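# Lay the towel flat beside the basket

## Task

Get the towel lying flat on the table as a single layer. Its edges must stay about one finger-width inside the table edge, about two finger-widths away from the basket's rim, and more than a hand-width away from the column of either arm. The basket must end up upright with its entire base resting on the table, no more than about three finger-widths from its starting spot, and turned roughly as it was. Finish with both grippers open and the arms withdrawn. Nothing counts as done if it only stays in place because the robot is holding it.

## Robot and tools

Robot: two 6-joint arms, left_arm and right_arm, each with a two-finger parallel gripper. Both fingers move together from one number. Joint order in every row and every per-joint list is: waist, shoulder, elbow, wrist pitch, wrist yaw, wrist roll. Stated ranges in rad: waist -2.618..3.054, shoulder 0..3.142, elbow 0..3.142, wrist pitch -1.571..1.571, wrist yaw -1.571..1.571, wrist roll -2.094..2.094. The true ends may differ from these by up to 0.036 rad.

Scene frame: the origin sits on the table top midway between the arms. +z is up, +x points out over the table, and left_arm is on the +y side. The names left and right refer to the arms, not to sides of any image. Arm bases: left_arm at (-0.023, +0.340, 0) m, right_arm at (-0.015, -0.260, 0) m, each turned slightly about z. Each gripper's fingers point along its own +z and open along its y. The reported end_effector_position is the point between the finger pads, roughly 1 cm short of the tips. Its accuracy drops at long reach.

execute_actions(actions): a list of up to 15 actions, run in order. Each action is a list of up to 15 rows, and each row lasts one 1/30 s step. If an action has fewer than 15 rows, its last row repeats until the action reaches 0.5 s. A row is a single list of 14 numbers, each in [-1, 1], covering both arms even if only one moves:
- left_arm: 6 joint numbers, then its opening.
- right_arm: the same 7 numbers.
Joint numbers are scaled offsets, measured from the angles the arm had when that action began, not from the previous row. 1.0 equals 1.202 rad for waist, 1.258 for shoulder, 1.238 for elbow, 2.073 for wrist pitch, and 2.022 for wrist yaw and wrist roll. The opening is absolute: +1 is fully open and -1 is closed. An empty list simply returns the current state and images.

move(target, speed, blocking): target is one 14-number row laid out as above. Its joint numbers are offsets from the Joint positions in the latest result that shows them, not from wherever the arm is when the move starts. The openings are absolute and are sent at once. All joints follow synchronized paths, so the gripper usually travels along a curve. Paths last 0.5 to 10 s, and longer ones stop short of their targets. speed (rad/s, 0.01 to 2, default 0.5) caps the joint that has the farthest to travel. The paths ignore obstacles and the other arm. Faster moves hit harder, and a target set beyond a contact presses harder. With blocking=false you get a reply after 0.5 s while the arm keeps going. Until a result shows that move has ended, call wait or stop before any other motion. The move result adds a 'move:' line with the ending (done, off_target, moving, held or fault), limits=held or limits=none, and each arm's joint that is farthest from its target.

wait(seconds 0..10): lets the scene run with the last commands held, and returns early if a move ends. stop(): brakes a running move. Braking needs room, more when the arm is fast, and the fingers keep moving. zoom_image(camera, region=[x0,y0,x1,y1]): gives a closer view of a region of the latest image, in pixels from the top-left corner, at most 504x504. Cameras: cam_head_left, cam_head_right, cam_high, cam_low, cam_left_wrist, cam_right_wrist (all 504x504). read_manual: licence text only. finished_scene(scene): ends the current scene for good. The goal must already be met and stay met.

Refusals: if any joint would go more than 0.036 rad outward past its range, measured from the angles at the start of that action, the action is refused for both arms. If the first action fails this check, or any action is malformed, the whole call is refused. A joint pushed past its real end stops there, and the result may say 'joint sent to its limit'.

Result lines:
- State line: each gripper's position (m) and quat_wxyz in the scene frame.
- Joint positions and Joint velocities: one block per arm (rad, rad/s), followed by the finger-pad gap in m (0.094 when fully open).
- Joint targets: the angles currently being driven toward.
- grip_measured: the opening on the command scale, which may be off by about 1 mm per gripper.
- Joint torques: raw drive output, with offset and noise.
- 'joint command not followed': a clearance check altered targets on some steps.
- FAULT and MOTOR HOT lines.

Motion limits: each joint's target is kept within a fixed lead of its measured angle. The leads are 0.202 rad waist, 0.258 shoulder, 0.238 elbow, 0.573 wrist pitch and 0.522 wrist yaw and roll. Targets that would shift the gripper more than 70 mm in one step are scaled back. Large moves therefore take several actions, and a leftover part may need a new command. Friction can leave a joint about 0.031 rad short, and smaller commands may do nothing.

Gripping: to hold something, command an opening below grip_measured. About 0.03 below gives a firm grip; less gives a lighter one. Pads give about 50-62 N, less on very thin material such as cloth under 2 mm. Held items may get brief tugs.

Avoid: knocking the towel or basket off the table, tipping or shifting the basket, arms touching or pressing each other, fast impacts, and hard pushes into the table. Long holding heats motors: a warning appears at 75 °C, the arm stops for 10 s at 90 °C, and at 100 °C the arm goes limp and falls. While you are composing a reply, the robot keeps holding its last command.

Each tool is called as name([rows], argument=value, ...), one row to a line, values as JSON.

## Session

I'll start by looking at the scene.

execute_actions(actions=[])

Scene clock: 0.00 s.
left_arm: end_effector_position=(+0.0590, +0.1234, +0.1859) grip_measured=+1.000 end_effector_quat_wxyz=(+0.092, +0.776, +0.624, +0.023) | right_arm: end_effector_position=(+0.2445, -0.2836, +0.3023) grip_measured=+1.000 end_effector_quat_wxyz=(+0.346, -0.215, +0.806, -0.428)
Joint names: [waist, shoulder, elbow, wrist pitch, wrist yaw, wrist roll]
Joint positions: left_arm=[-1.142  1.295  1.296 -1.418 -0.113  0.503  0.094] | right_arm=[ 0.313  0.933  1.082 -0.918  0.969 -0.478  0.094]
Joint velocities: left_arm=[-0.002  0.007  0.007 -0.081  0.007  0.037  0.   ] | right_arm=[0.017 0.017 0.017 0.007 0.022 0.037 0.   ]
Joint torques (N m, as the arm reports them, + toward a larger angle): no reading
Joint targets: left_arm=[-1.142 1.295 1.296 -1.418 -0.113 0.503] | right_arm=[0.313 0.933 1.082 -0.918 0.969 -0.478]

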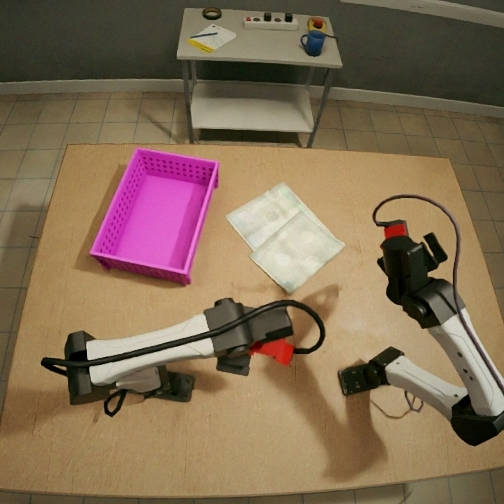

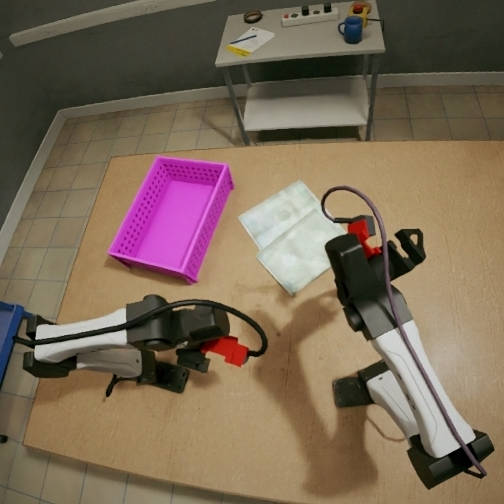

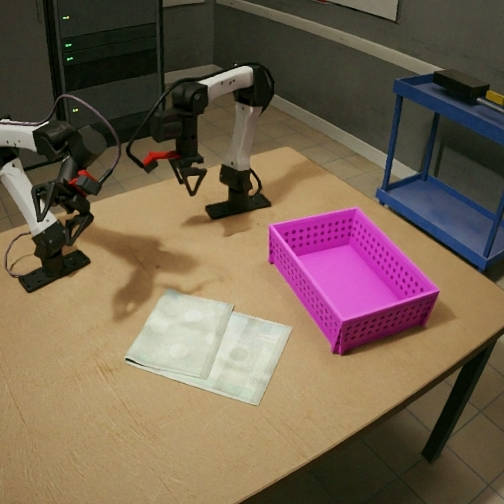

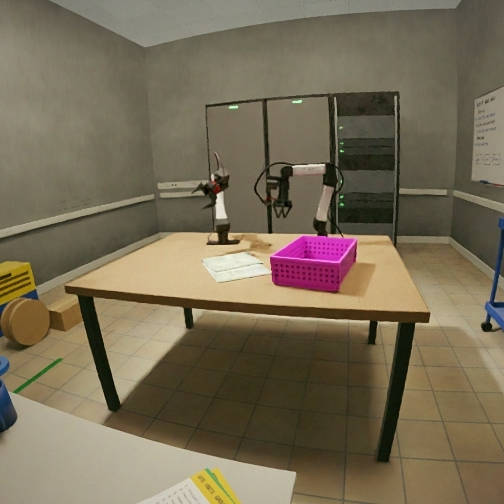

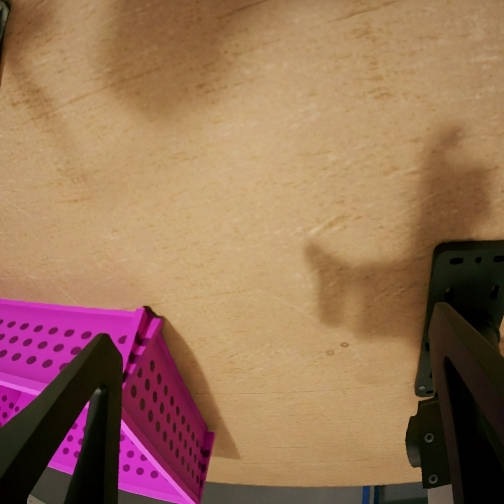

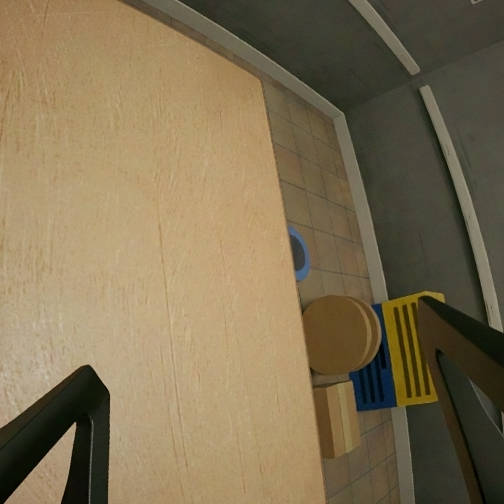

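zoom_image(camera="cam_head_left", region=[200, 160, 370, 310])

zoom_image(camera="cam_high", region=[100, 270, 320, 420])

zoom_image(camera="cam_low", region=[180, 230, 300, 300])

Region (200, 160, 370, 310) of cam_head_left's 504x504 image, scaled by 2.965, with more detail than that image has; it fills the top 445 rows of this view, and the rest is white.

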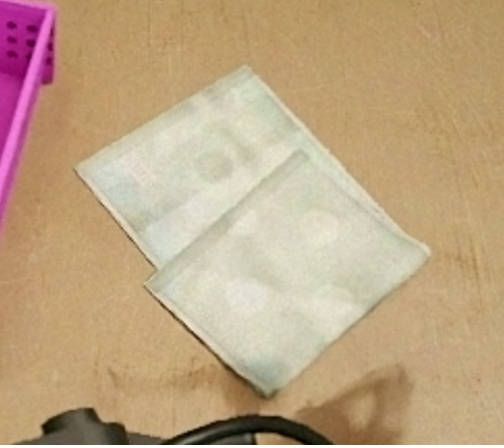

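Region (100, 270, 320, 420) of cam_high's 504x504 image, scaled by 2.291, with more detail than that image has; it fills the top 344 rows of this view, and the rest is white.

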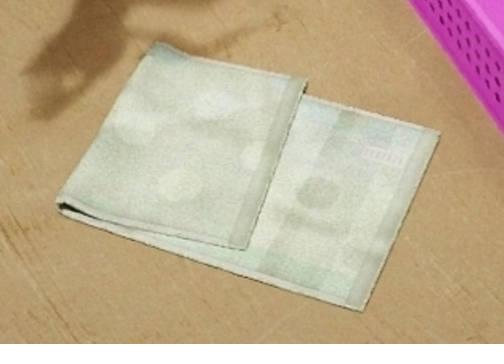

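Region (180, 230, 300, 300) of cam_low's 504x504 image, scaled by 4.200, with more detail than that image has; it fills the top 294 rows of this view, and the rest is white.

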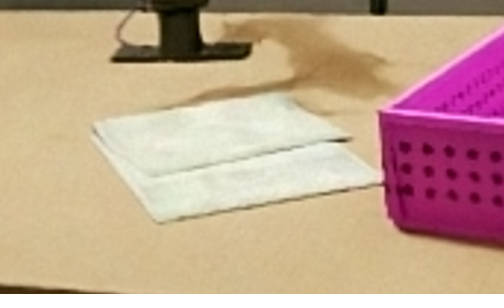

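move(target=[0.588, 0.7026, 0.5604, 0.0902, 0.0559, -0.5383, 1, -0.136, 1.0, 0.66, 0.1095, -0.479, 0.236, 1], speed=1.0)

Scene clock: 14.10 s.
left_arm: end_effector_position=(+0.3560, +0.0924, +0.1011) grip_measured=+1.000 end_effector_quat_wxyz=(+0.060, +0.004, +0.998, -0.032) | right_arm: end_effector_position=(+0.5097, -0.0834, +0.0979) grip_measured=+1.000 end_effector_quat_wxyz=(+0.267, -0.160, +0.950, +0.039)
Joint names: [waist, shoulder, elbow, wrist pitch, wrist yaw, wrist roll]
Joint positions: left_arm=[-0.432  2.164  1.973 -1.245 -0.011 -0.574  0.094] | right_arm=[ 0.157  2.197  1.881 -0.708  0.007 -0.01   0.094]
Joint velocities: left_arm=[ 0.007 -0.002 -0.012  0.051  0.022 -0.066  0.   ] | right_arm=[ 0.007 -0.012  0.007 -0.051  0.022 -0.007  0.   ]
Joint torques (N m, as the arm reports them, + toward a larger angle): left_arm=[ -0.39 -14.48   8.91   0.68   0.21  -0.08] | right_arm=[ -0.43 -11.73   8.48   1.46  -0.03   0.1 ]
Joint targets: left_arm=[-0.435 2.179 1.990 -1.232 -0.000 -0.585] | right_arm=[0.149 2.191 1.899 -0.691 0.001 -0.001]
move: done; limits=none; left_arm: farthest joint: the elbow, 0.017 radians from its target (0.693 radians at the start); right_arm: farthest joint: the elbow, 0.018 radians from its target (0.817 radians at the start)

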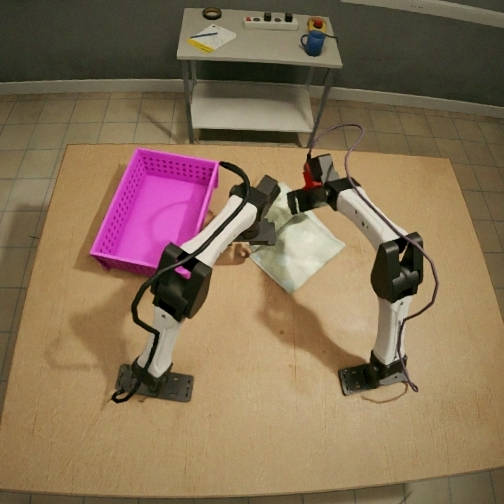

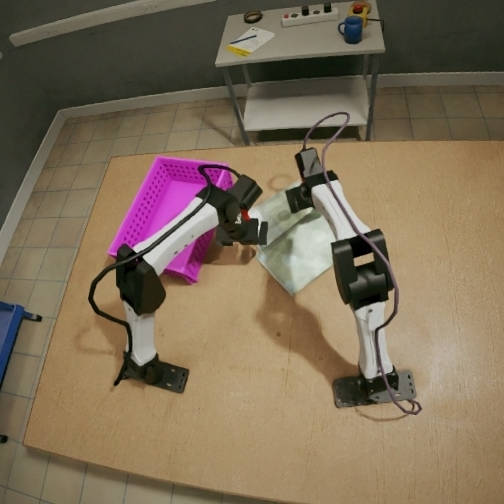

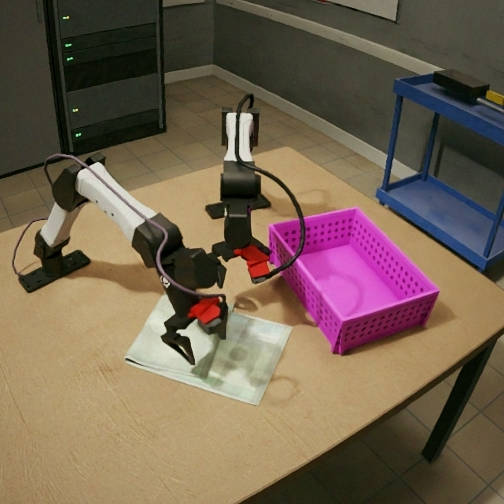

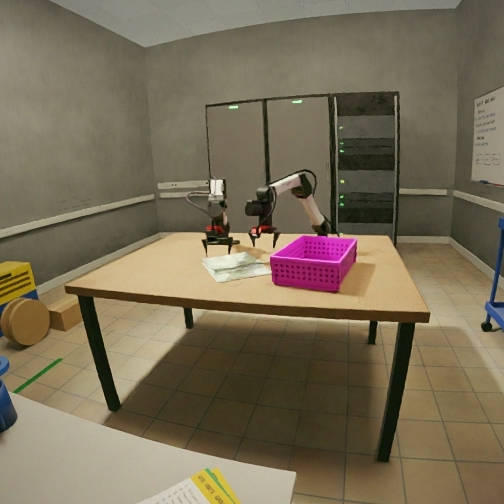

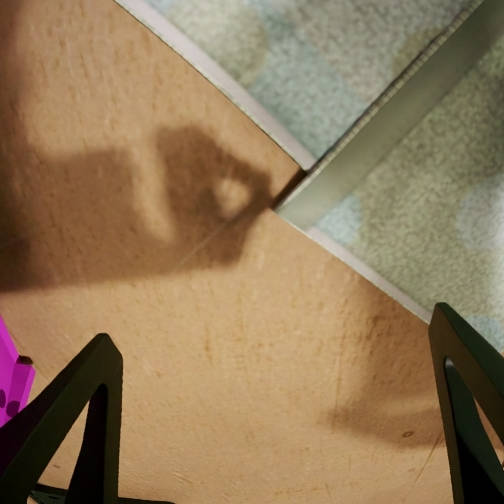

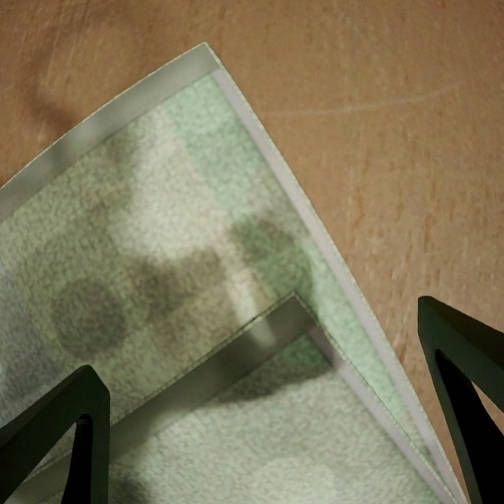

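move(target=[0, 0.0677, -0.0795, 0.0577, 0, 0, 1, 0, 0.0667, -0.0296, 0, 0, 0, 1], speed=0.4)

Scene clock: 16.67 s.
left_arm: end_effector_position=(+0.3578, +0.0912, +0.0493) grip_measured=+1.000 end_effector_quat_wxyz=(+0.038, +0.004, +0.999, -0.018) | right_arm: end_effector_position=(+0.5000, -0.0866, +0.0444) grip_measured=+1.000 end_effector_quat_wxyz=(+0.214, -0.163, +0.963, +0.031)
Joint names: [waist, shoulder, elbow, wrist pitch, wrist yaw, wrist roll]
Joint positions: left_arm=[-0.432  2.238  1.892 -1.141 -0.011 -0.575  0.094] | right_arm=[ 0.157  2.28   1.855 -0.709  0.007 -0.01   0.094]
Joint velocities: left_arm=[ 0.022 -0.012  0.002  0.007 -0.007  0.081  0.   ] | right_arm=[ 0.017 -0.012  0.002  0.022 -0.051  0.022  0.   ]
Joint torques (N m, as the arm reports them, + toward a larger angle): left_arm=[ -0.21 -15.34   5.95   0.56   0.07  -0.01] | right_arm=[  0.14 -11.53   6.09   1.17   0.05  -0.01]
Joint targets: left_arm=[-0.432 2.249 1.875 -1.125 -0.011 -0.574] | right_arm=[0.157 2.281 1.844 -0.708 0.008 -0.010]
move: done; limits=none; left_arm: farthest joint: the elbow, 0.017 radians from its target (0.099 radians at the start); right_arm: farthest joint: the elbow, 0.010 radians from its target (0.036 radians at the start)

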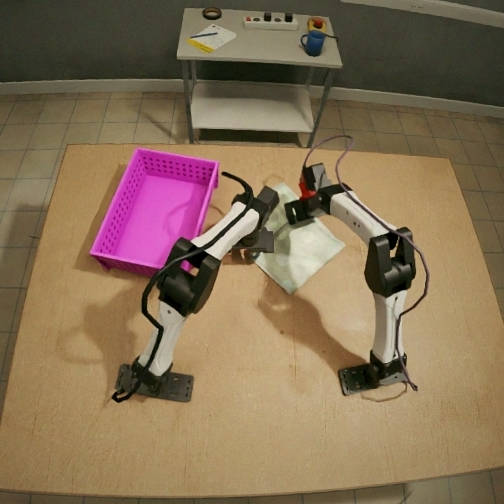

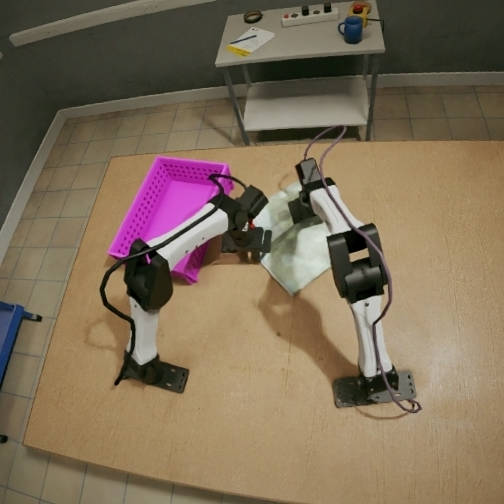

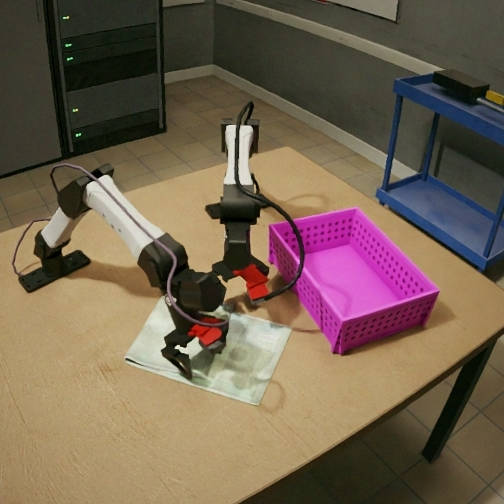

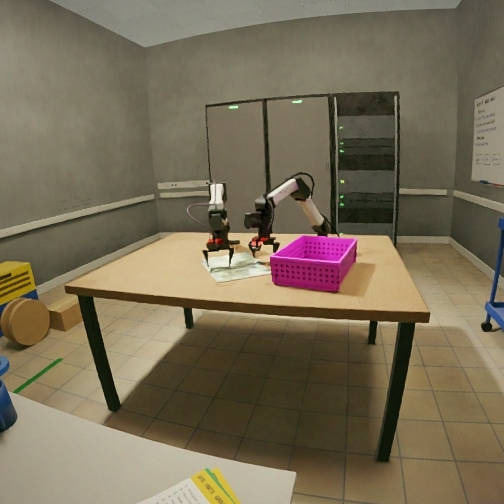

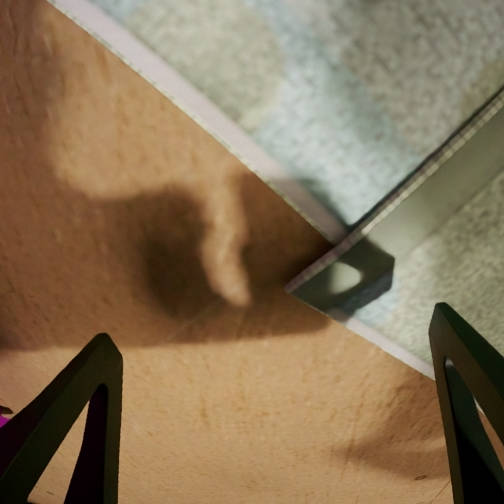

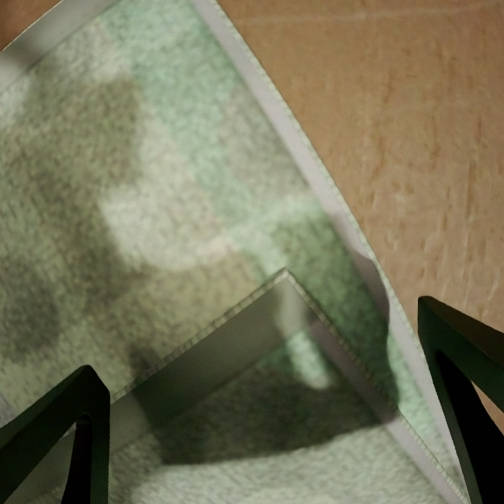

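move(target=[-0.048, 0.041, 0, 0, 0, -0.02, -0.15, 0, -0.04, 0, 0, 0, 0, 1], speed=0.3)

Scene clock: 20.70 s.
left_arm: end_effector_position=(+0.3422, +0.0722, +0.0366) grip_measured=-0.147 end_effector_quat_wxyz=(+0.025, +0.016, +0.999, -0.012) | right_arm: end_effector_position=(+0.5022, -0.0859, +0.0655) grip_measured=+1.000 end_effector_quat_wxyz=(+0.233, -0.162, +0.958, +0.034)
Joint names: [waist, shoulder, elbow, wrist pitch, wrist yaw, wrist roll]
Joint positions: left_arm=[-0.486  2.267  1.892 -1.141 -0.011 -0.604  0.04 ] | right_arm=[ 0.157  2.24   1.855 -0.709  0.007 -0.01   0.094]
Joint velocities: left_arm=[-0.002 -0.022  0.002 -0.022  0.022 -0.022  0.   ] | right_arm=[-0.017 -0.002 -0.002  0.007 -0.066 -0.007  0.   ]
Joint torques (N m, as the arm reports them, + toward a larger angle): left_arm=[ -0.6  -14.54   7.19   0.4    0.09  -0.13] | right_arm=[  0.18 -12.17   7.     1.23   0.05  -0.02]
Joint targets: left_arm=[-0.489 2.289 1.892 -1.141 -0.011 -0.615] | right_arm=[0.157 2.230 1.855 -0.709 0.007 -0.010]
move: off_target (left_arm); limits=none; left_arm: farthest joint: the shoulder, 0.022 radians from its target (0.052 radians at the start); right_arm: farthest joint: the shoulder, 0.011 radians from its target (0.051 radians at the start)

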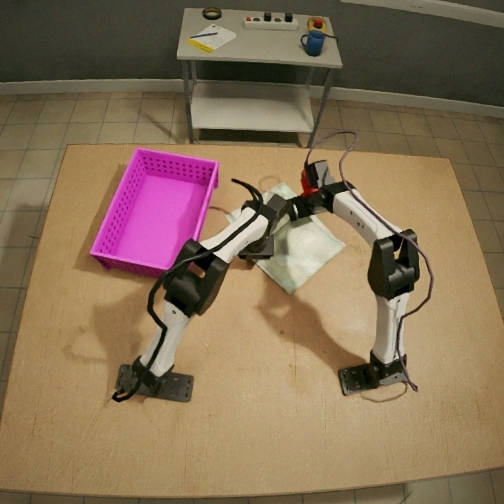

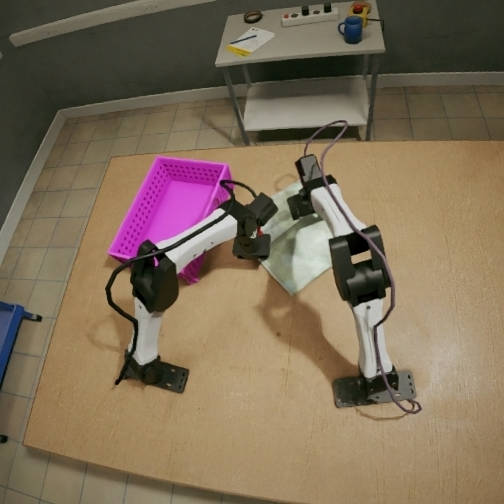

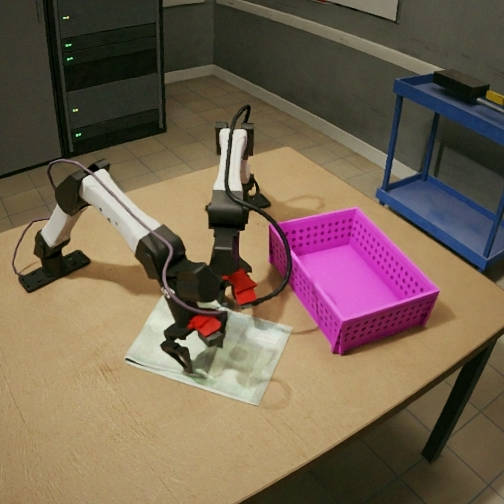

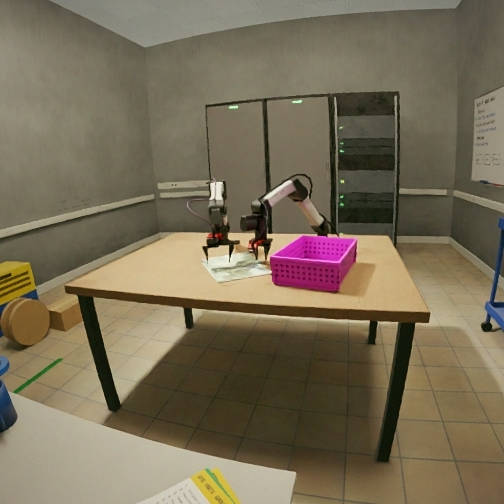

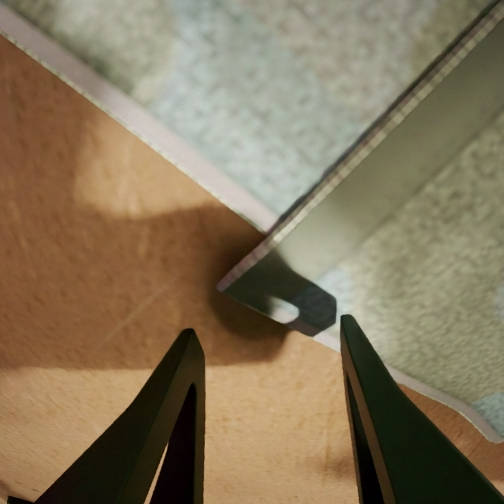

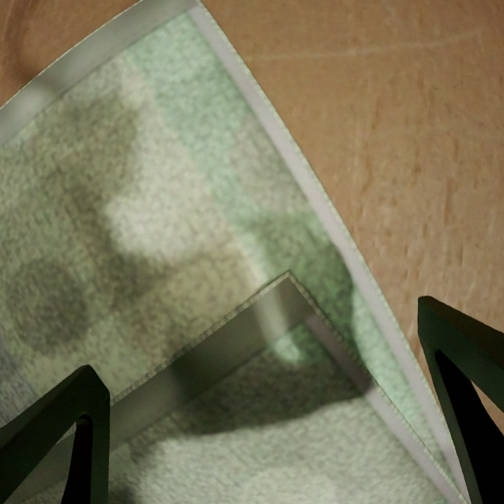

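move(target=[0, 0.062, 0, 0, 0, 0, -0.15, 0, 0, 0, 0, 0, 0, 1], speed=0.15)

Scene clock: 22.17 s.
left_arm: end_effector_position=(+0.3404, +0.0736, +0.0249) grip_measured=-0.147 end_effector_quat_wxyz=(+0.014, +0.016, +1.000, -0.004) | right_arm: end_effector_position=(+0.5022, -0.0859, +0.0655) grip_measured=+1.000 end_effector_quat_wxyz=(+0.233, -0.162, +0.958, +0.034)
Joint names: [waist, shoulder, elbow, wrist pitch, wrist yaw, wrist roll]
Joint positions: left_arm=[-0.486  2.294  1.892 -1.141 -0.011 -0.605  0.04 ] | right_arm=[ 0.157  2.24   1.855 -0.709  0.007 -0.01   0.094]
Joint velocities: left_arm=[-0.027  0.002  0.007  0.037 -0.037 -0.007 -0.001] | right_arm=[-0.002 -0.002  0.007  0.051  0.022  0.007  0.   ]
Joint torques (N m, as the arm reports them, + toward a larger angle): left_arm=[ -0.31 -12.13   7.16   0.38   0.09  -0.01] | right_arm=[  0.18 -11.41   6.94   1.21   0.05  -0.01]
Joint targets: left_arm=[-0.486 2.345 1.892 -1.141 -0.011 -0.604] | right_arm=[0.157 2.240 1.855 -0.709 0.007 -0.010]
move: off_target (left_arm); limits=none; left_arm: farthest joint: the shoulder, 0.051 radians from its target (0.078 radians at the start); right_arm: farthest joint: the waist, 0.000 radians from its target (0.000 radians at the start)

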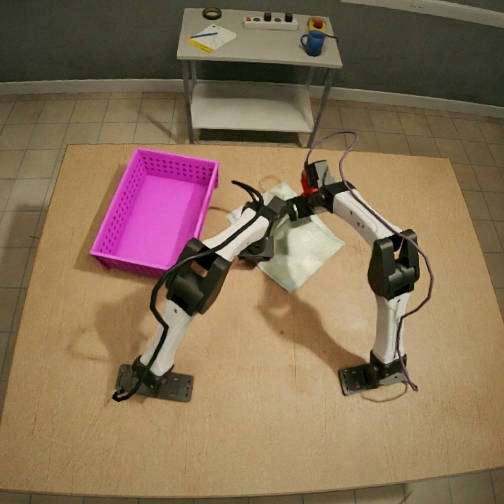

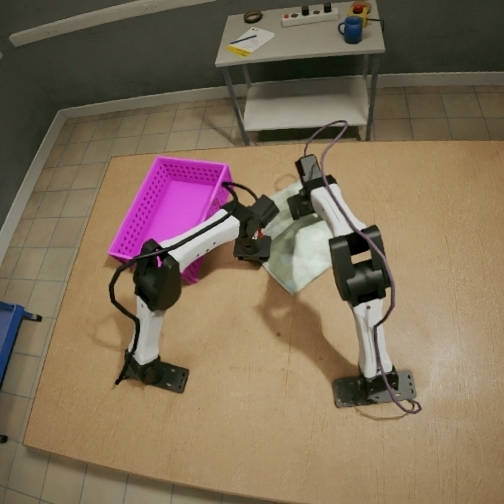

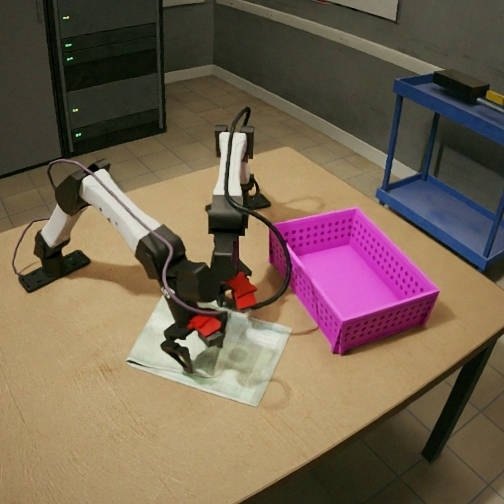

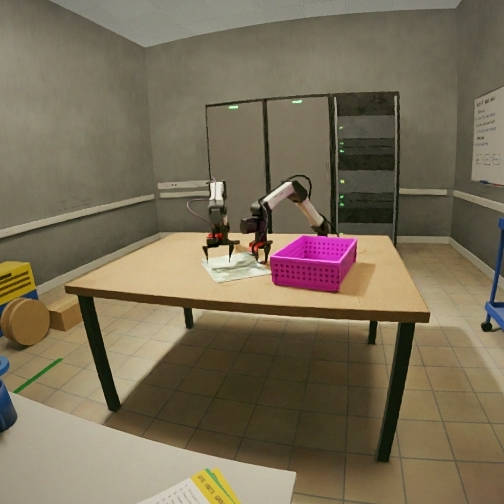

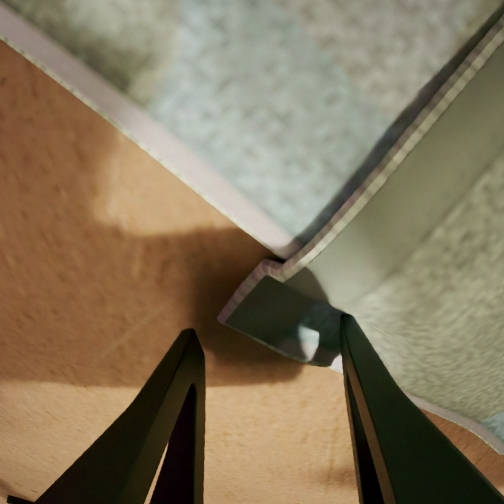

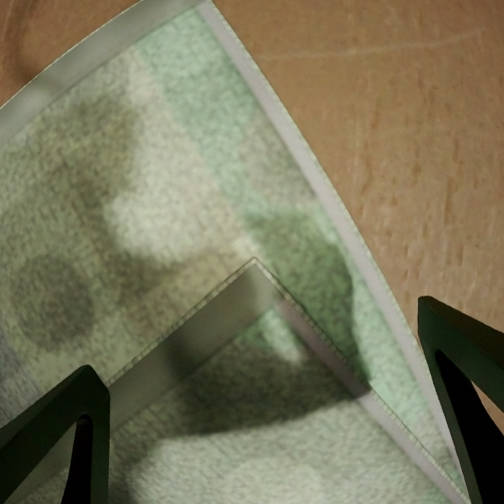

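execute_actions([
  [[0,-0.012,0,0,0,0,-0.15,0,0,0,0,0,0,1],[0,-0.02,0,0,0,0,-0.15,0,0,0,0,0,0,1],[0,-0.028,0,0,0,0,-0.15,0,0,0,0,0,0,1],[0,-0.036,0,0,0,0,-0.15,0,0,0,0,0,0,1]],
  [[0.007,0,0,0.008,0,0,-0.15,0,0,0,0,0,0,1],[0.014,0,0,0.016,0,0,-0.15,0,0,0,0,0,0,1],[0.02,0,0,0.022,0,0,-0.15,0,0,0,0,0,0,1]],
])

Scene clock: 24.80 s.
left_arm: end_effector_position=(+0.3533, +0.0739, +0.0423) grip_measured=-0.147 end_effector_quat_wxyz=(+0.042, +0.007, +0.999, -0.023) | right_arm: end_effector_position=(+0.5022, -0.0859, +0.0655) grip_measured=+1.000 end_effector_quat_wxyz=(+0.233, -0.162, +0.958, +0.034)
Joint names: [waist, shoulder, elbow, wrist pitch, wrist yaw, wrist roll]
Joint positions: left_arm=[-0.468  2.255  1.892 -1.112 -0.011 -0.605  0.04 ] | right_arm=[ 0.157  2.24   1.855 -0.709  0.007 -0.01   0.094]
Joint velocities: left_arm=[ 0.012 -0.022 -0.017 -0.051  0.081  0.051  0.001] | right_arm=[-0.002  0.017 -0.012 -0.022 -0.066 -0.022  0.   ]
Joint torques (N m, as the arm reports them, + toward a larger angle): left_arm=[  0.36 -16.49   7.26   0.61   0.08  -0.03] | right_arm=[  0.16 -11.41   6.96   1.21   0.04  -0.01]
Joint targets: left_arm=[-0.462 2.255 1.892 -1.095 -0.011 -0.605] | right_arm=[0.157 2.240 1.855 -0.709 0.007 -0.010]

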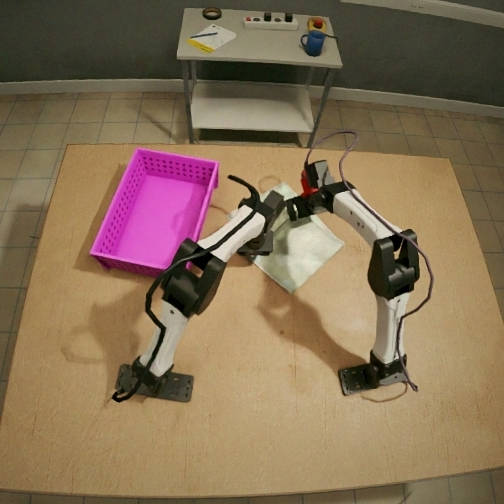

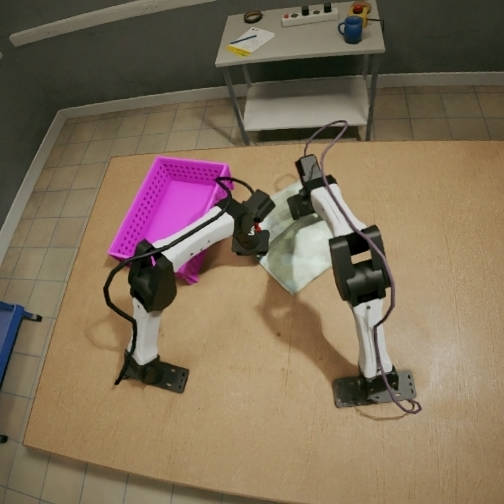

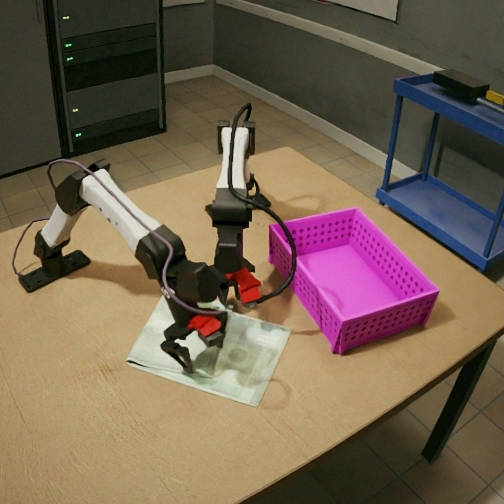

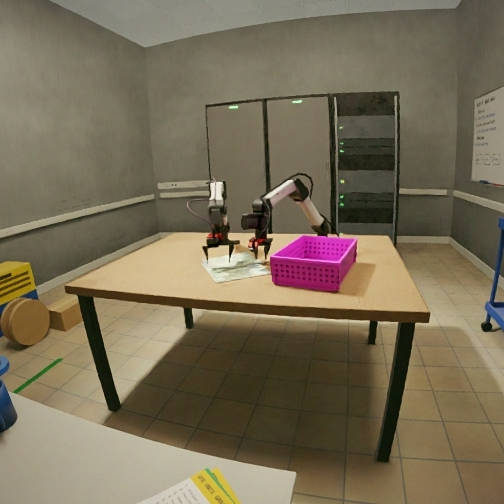

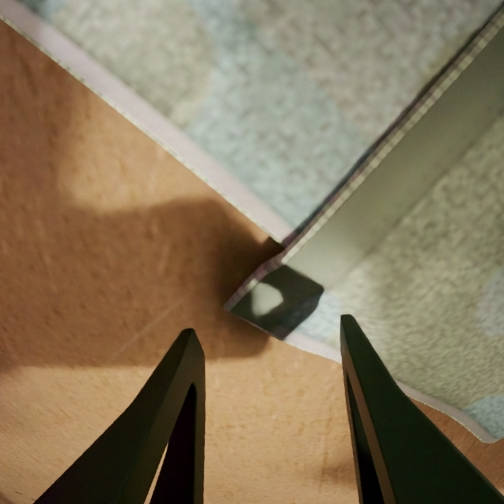

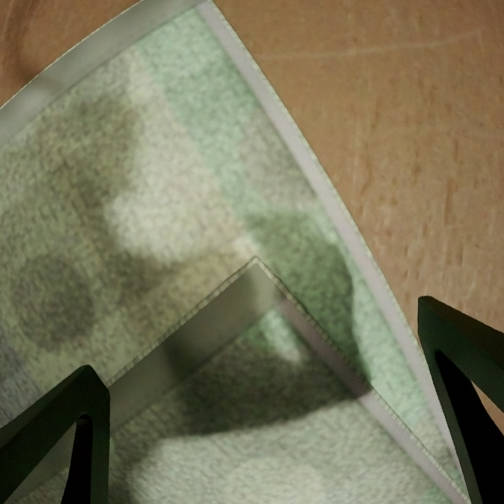

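execute_actions([
  [[0,0.015,0,0,0,0,-0.15,0,0,0,0,0,0,1],[0,0.02,0,0,0,0,-0.15,0,0,0,0,0,0,1],[0,0.025,0,0,0,0,-0.15,0,0,0,0,0,0,1],[0,0.03,0,0,0,0,-0.15,0,0,0,0,0,0,1],[0,0.035,0,0,0,0,-0.15,0,0,0,0,0,0,1],[0,0.04,0,0,0,0,-0.15,0,0,0,0,0,0,1],[0,0.045,0,0,0,0,-0.15,0,0,0,0,0,0,1],[0,0.05,0,0,0,0,-0.15,0,0,0,0,0,0,1],[0,0.055,0,0,0,0,-0.15,0,0,0,0,0,0,1],[0,0.06,0,0,0,0,-0.15,0,0,0,0,0,0,1]],
])

Scene clock: 25.97 s.
left_arm: end_effector_position=(+0.3516, +0.0749, +0.0270) grip_measured=-0.147 end_effector_quat_wxyz=(+0.029, +0.007, +0.999, -0.014) | right_arm: end_effector_position=(+0.5022, -0.0859, +0.0655) grip_measured=+1.000 end_effector_quat_wxyz=(+0.233, -0.162, +0.958, +0.034)
Joint names: [waist, shoulder, elbow, wrist pitch, wrist yaw, wrist roll]
Joint positions: left_arm=[-0.468  2.292  1.894 -1.111 -0.01  -0.605  0.04 ] | right_arm=[ 0.157  2.24   1.855 -0.709  0.007 -0.01   0.094]
Joint velocities: left_arm=[-0.007  0.002 -0.002 -0.022  0.081  0.051 -0.   ] | right_arm=[ 0.017 -0.007 -0.007 -0.051  0.051 -0.022  0.   ]
Joint torques (N m, as the arm reports them, + toward a larger angle): left_arm=[ -0.05 -13.11   7.13   0.4    0.08  -0.01] | right_arm=[  0.16 -11.41   6.95   1.2    0.05  -0.02]
Joint targets: left_arm=[-0.468 2.331 1.892 -1.112 -0.011 -0.605] | right_arm=[0.157 2.240 1.855 -0.709 0.007 -0.010]

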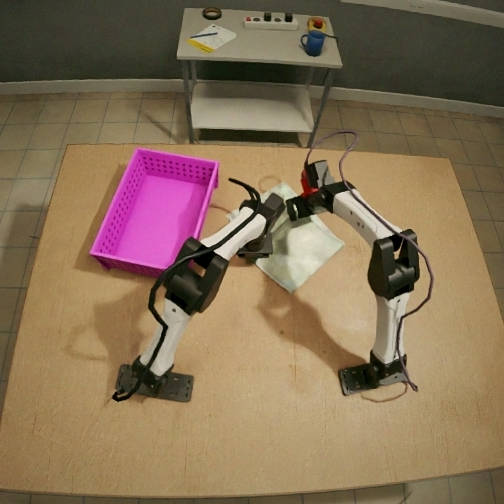

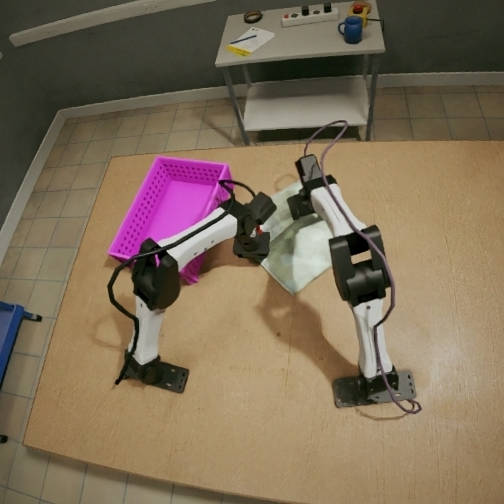

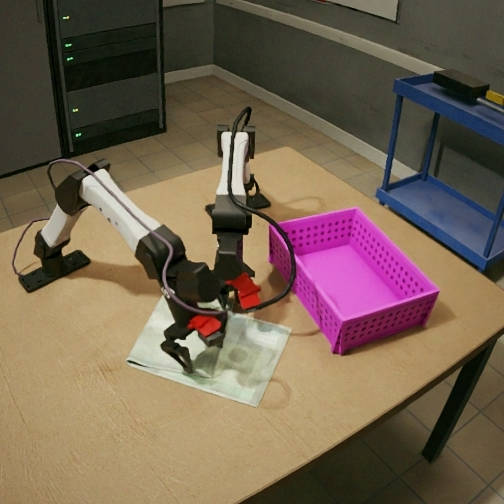

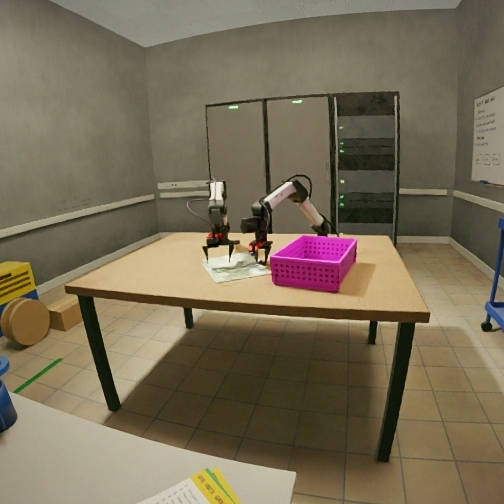

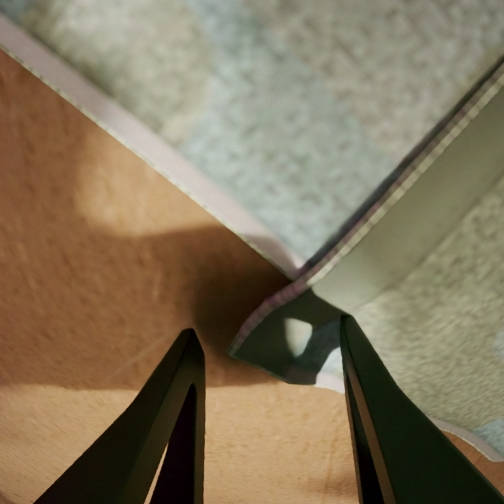

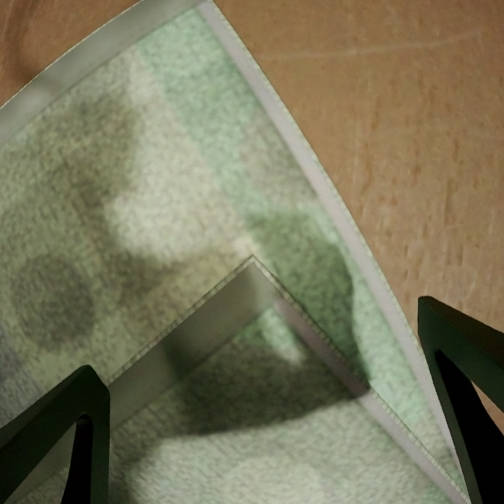

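execute_actions([
  [[0,0.031,0,0,0,0,-0.25,0,0,0,0,0,0,1],[0,0.031,0,0,0,0,-0.3,0,0,0,0,0,0,1],[0,0.031,0,0,0,0,-0.36,0,0,0,0,0,0,1],[0,0.031,0,0,0,0,-0.42,0,0,0,0,0,0,1],[0,0.031,0,0,0,0,-0.48,0,0,0,0,0,0,1],[0,0.031,0,0,0,0,-0.54,0,0,0,0,0,0,1],[0,0.031,0,0,0,0,-0.6,0,0,0,0,0,0,1],[0,0.031,0,0,0,0,-0.66,0,0,0,0,0,0,1],[0,0.031,0,0,0,0,-0.72,0,0,0,0,0,0,1],[0,0.031,0,0,0,0,-0.78,0,0,0,0,0,0,1],[0,0.031,0,0,0,0,-0.84,0,0,0,0,0,0,1],[0,0.031,0,0,0,0,-0.9,0,0,0,0,0,0,1],[0,0.031,0,0,0,0,-0.95,0,0,0,0,0,0,1],[0,0.031,0,0,0,0,-1,0,0,0,0,0,0,1]],
  [[0,0.02,0,0,0,0,-1,0,0,0,0,0,0,1]],
])

Scene clock: 27.73 s.
left_arm: end_effector_position=(+0.3514, +0.0745, +0.0270) grip_measured=-0.981 end_effector_quat_wxyz=(+0.028, +0.007, +0.999, -0.015) | right_arm: end_effector_position=(+0.5022, -0.0859, +0.0655) grip_measured=+1.000 end_effector_quat_wxyz=(+0.233, -0.162, +0.958, +0.034)
Joint names: [waist, shoulder, elbow, wrist pitch, wrist yaw, wrist roll]
Joint positions: left_arm=[-0.468  2.292  1.894 -1.11  -0.007 -0.605  0.001] | right_arm=[ 0.157  2.24   1.855 -0.709  0.007 -0.01   0.094]
Joint velocities: left_arm=[-0.002  0.012  0.007 -0.022 -0.007  0.007 -0.   ] | right_arm=[ 0.012 -0.012 -0.002 -0.022  0.037 -0.022  0.   ]
Joint torques (N m, as the arm reports them, + toward a larger angle): left_arm=[ -0.18 -14.5    7.28   0.41   0.09  -0.01] | right_arm=[  0.16 -11.39   6.95   1.21   0.05  -0.01]
Joint targets: left_arm=[-0.468 2.317 1.894 -1.110 -0.007 -0.605] | right_arm=[0.157 2.240 1.855 -0.709 0.007 -0.010]

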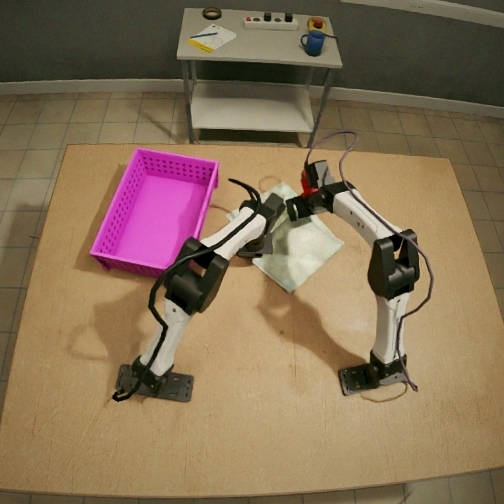

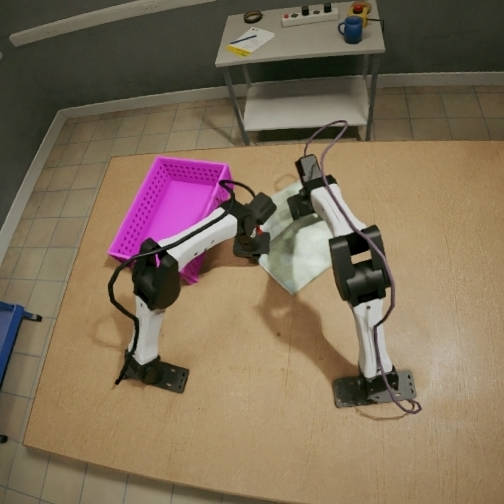

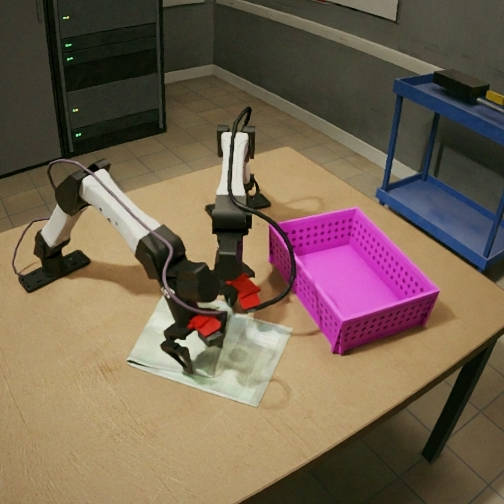

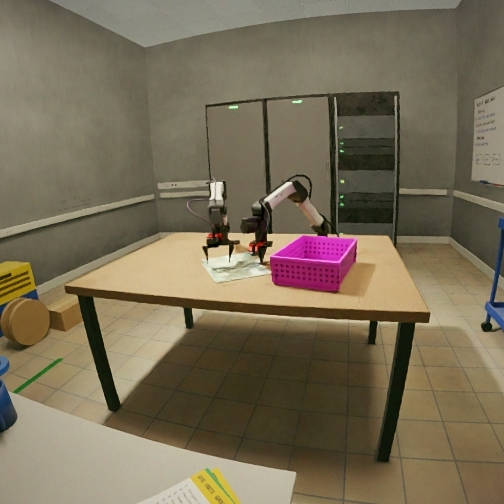

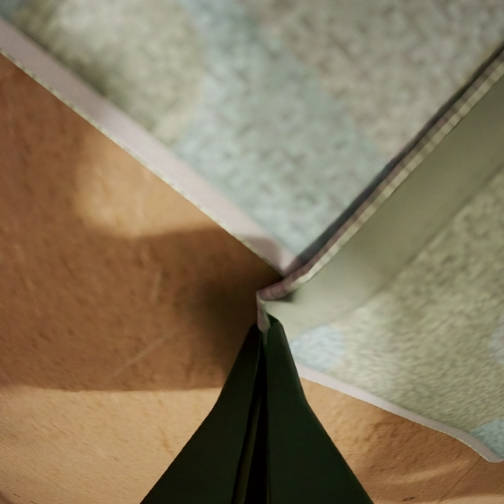

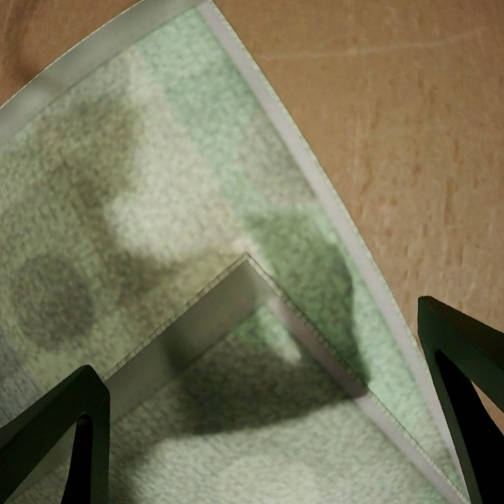

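move(target=[0, -0.09, 0, 0, 0, 0, -1, 0, 0, 0, 0, 0, 0, 1], speed=0.2)

Scene clock: 28.93 s.
left_arm: end_effector_position=(+0.3569, +0.0706, +0.0739) grip_measured=-0.981 end_effector_quat_wxyz=(+0.071, +0.007, +0.996, -0.046) | right_arm: end_effector_position=(+0.5022, -0.0859, +0.0655) grip_measured=+1.000 end_effector_quat_wxyz=(+0.233, -0.162, +0.958, +0.034)
Joint names: [waist, shoulder, elbow, wrist pitch, wrist yaw, wrist roll]
Joint positions: left_arm=[-0.468  2.186  1.894 -1.11  -0.007 -0.605  0.001] | right_arm=[ 0.157  2.24   1.855 -0.709  0.007 -0.01   0.094]
Joint velocities: left_arm=[-0.027  0.002 -0.017  0.051  0.051 -0.037 -0.001] | right_arm=[-0.002 -0.002  0.002 -0.037  0.022  0.007  0.   ]
Joint torques (N m, as the arm reports them, + toward a larger angle): left_arm=[ -0.2  -16.92   7.63   0.61   0.09  -0.04] | right_arm=[  0.18 -11.44   6.93   1.21   0.04  -0.02]
Joint targets: left_arm=[-0.468 2.178 1.894 -1.110 -0.007 -0.605] | right_arm=[0.157 2.240 1.855 -0.709 0.007 -0.010]
move: done; limits=none; left_arm: farthest joint: the shoulder, 0.007 radians from its target (0.113 radians at the start); right_arm: farthest joint: the waist, 0.000 radians from its target (0.000 radians at the start)

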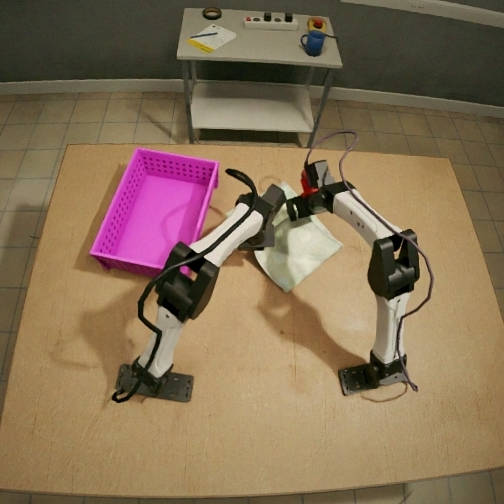

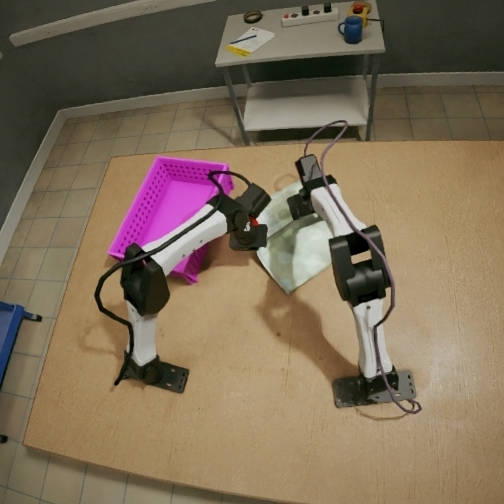

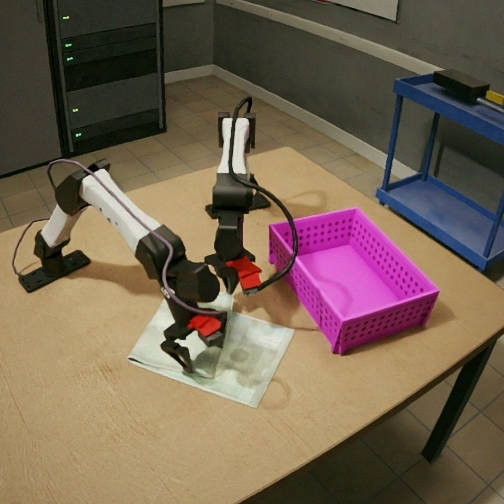

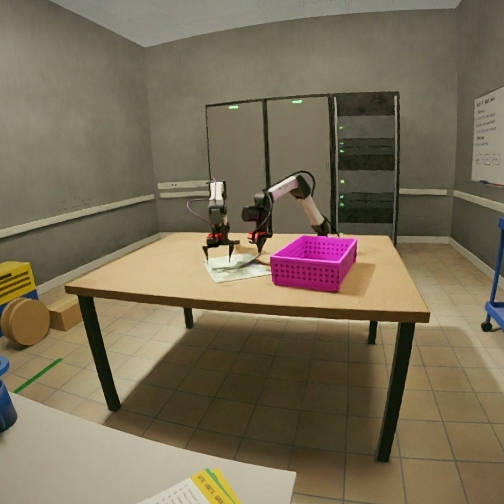

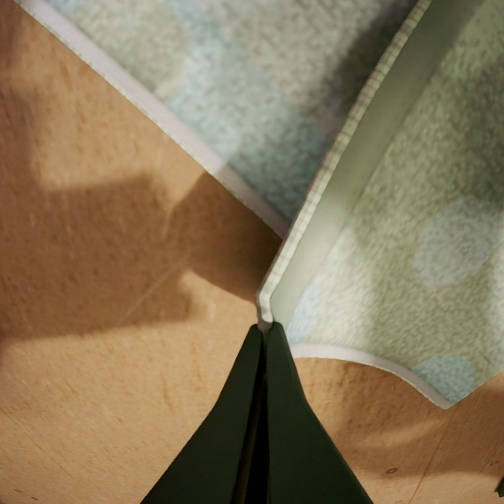

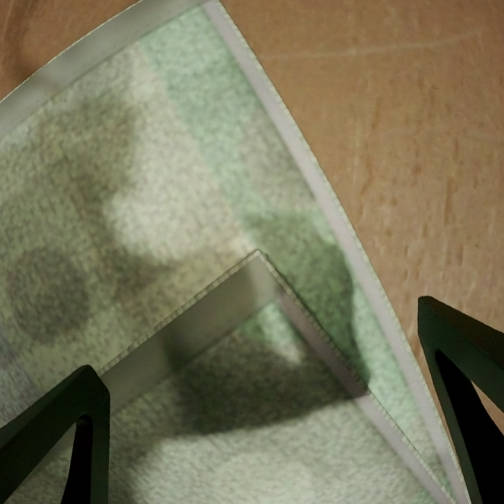

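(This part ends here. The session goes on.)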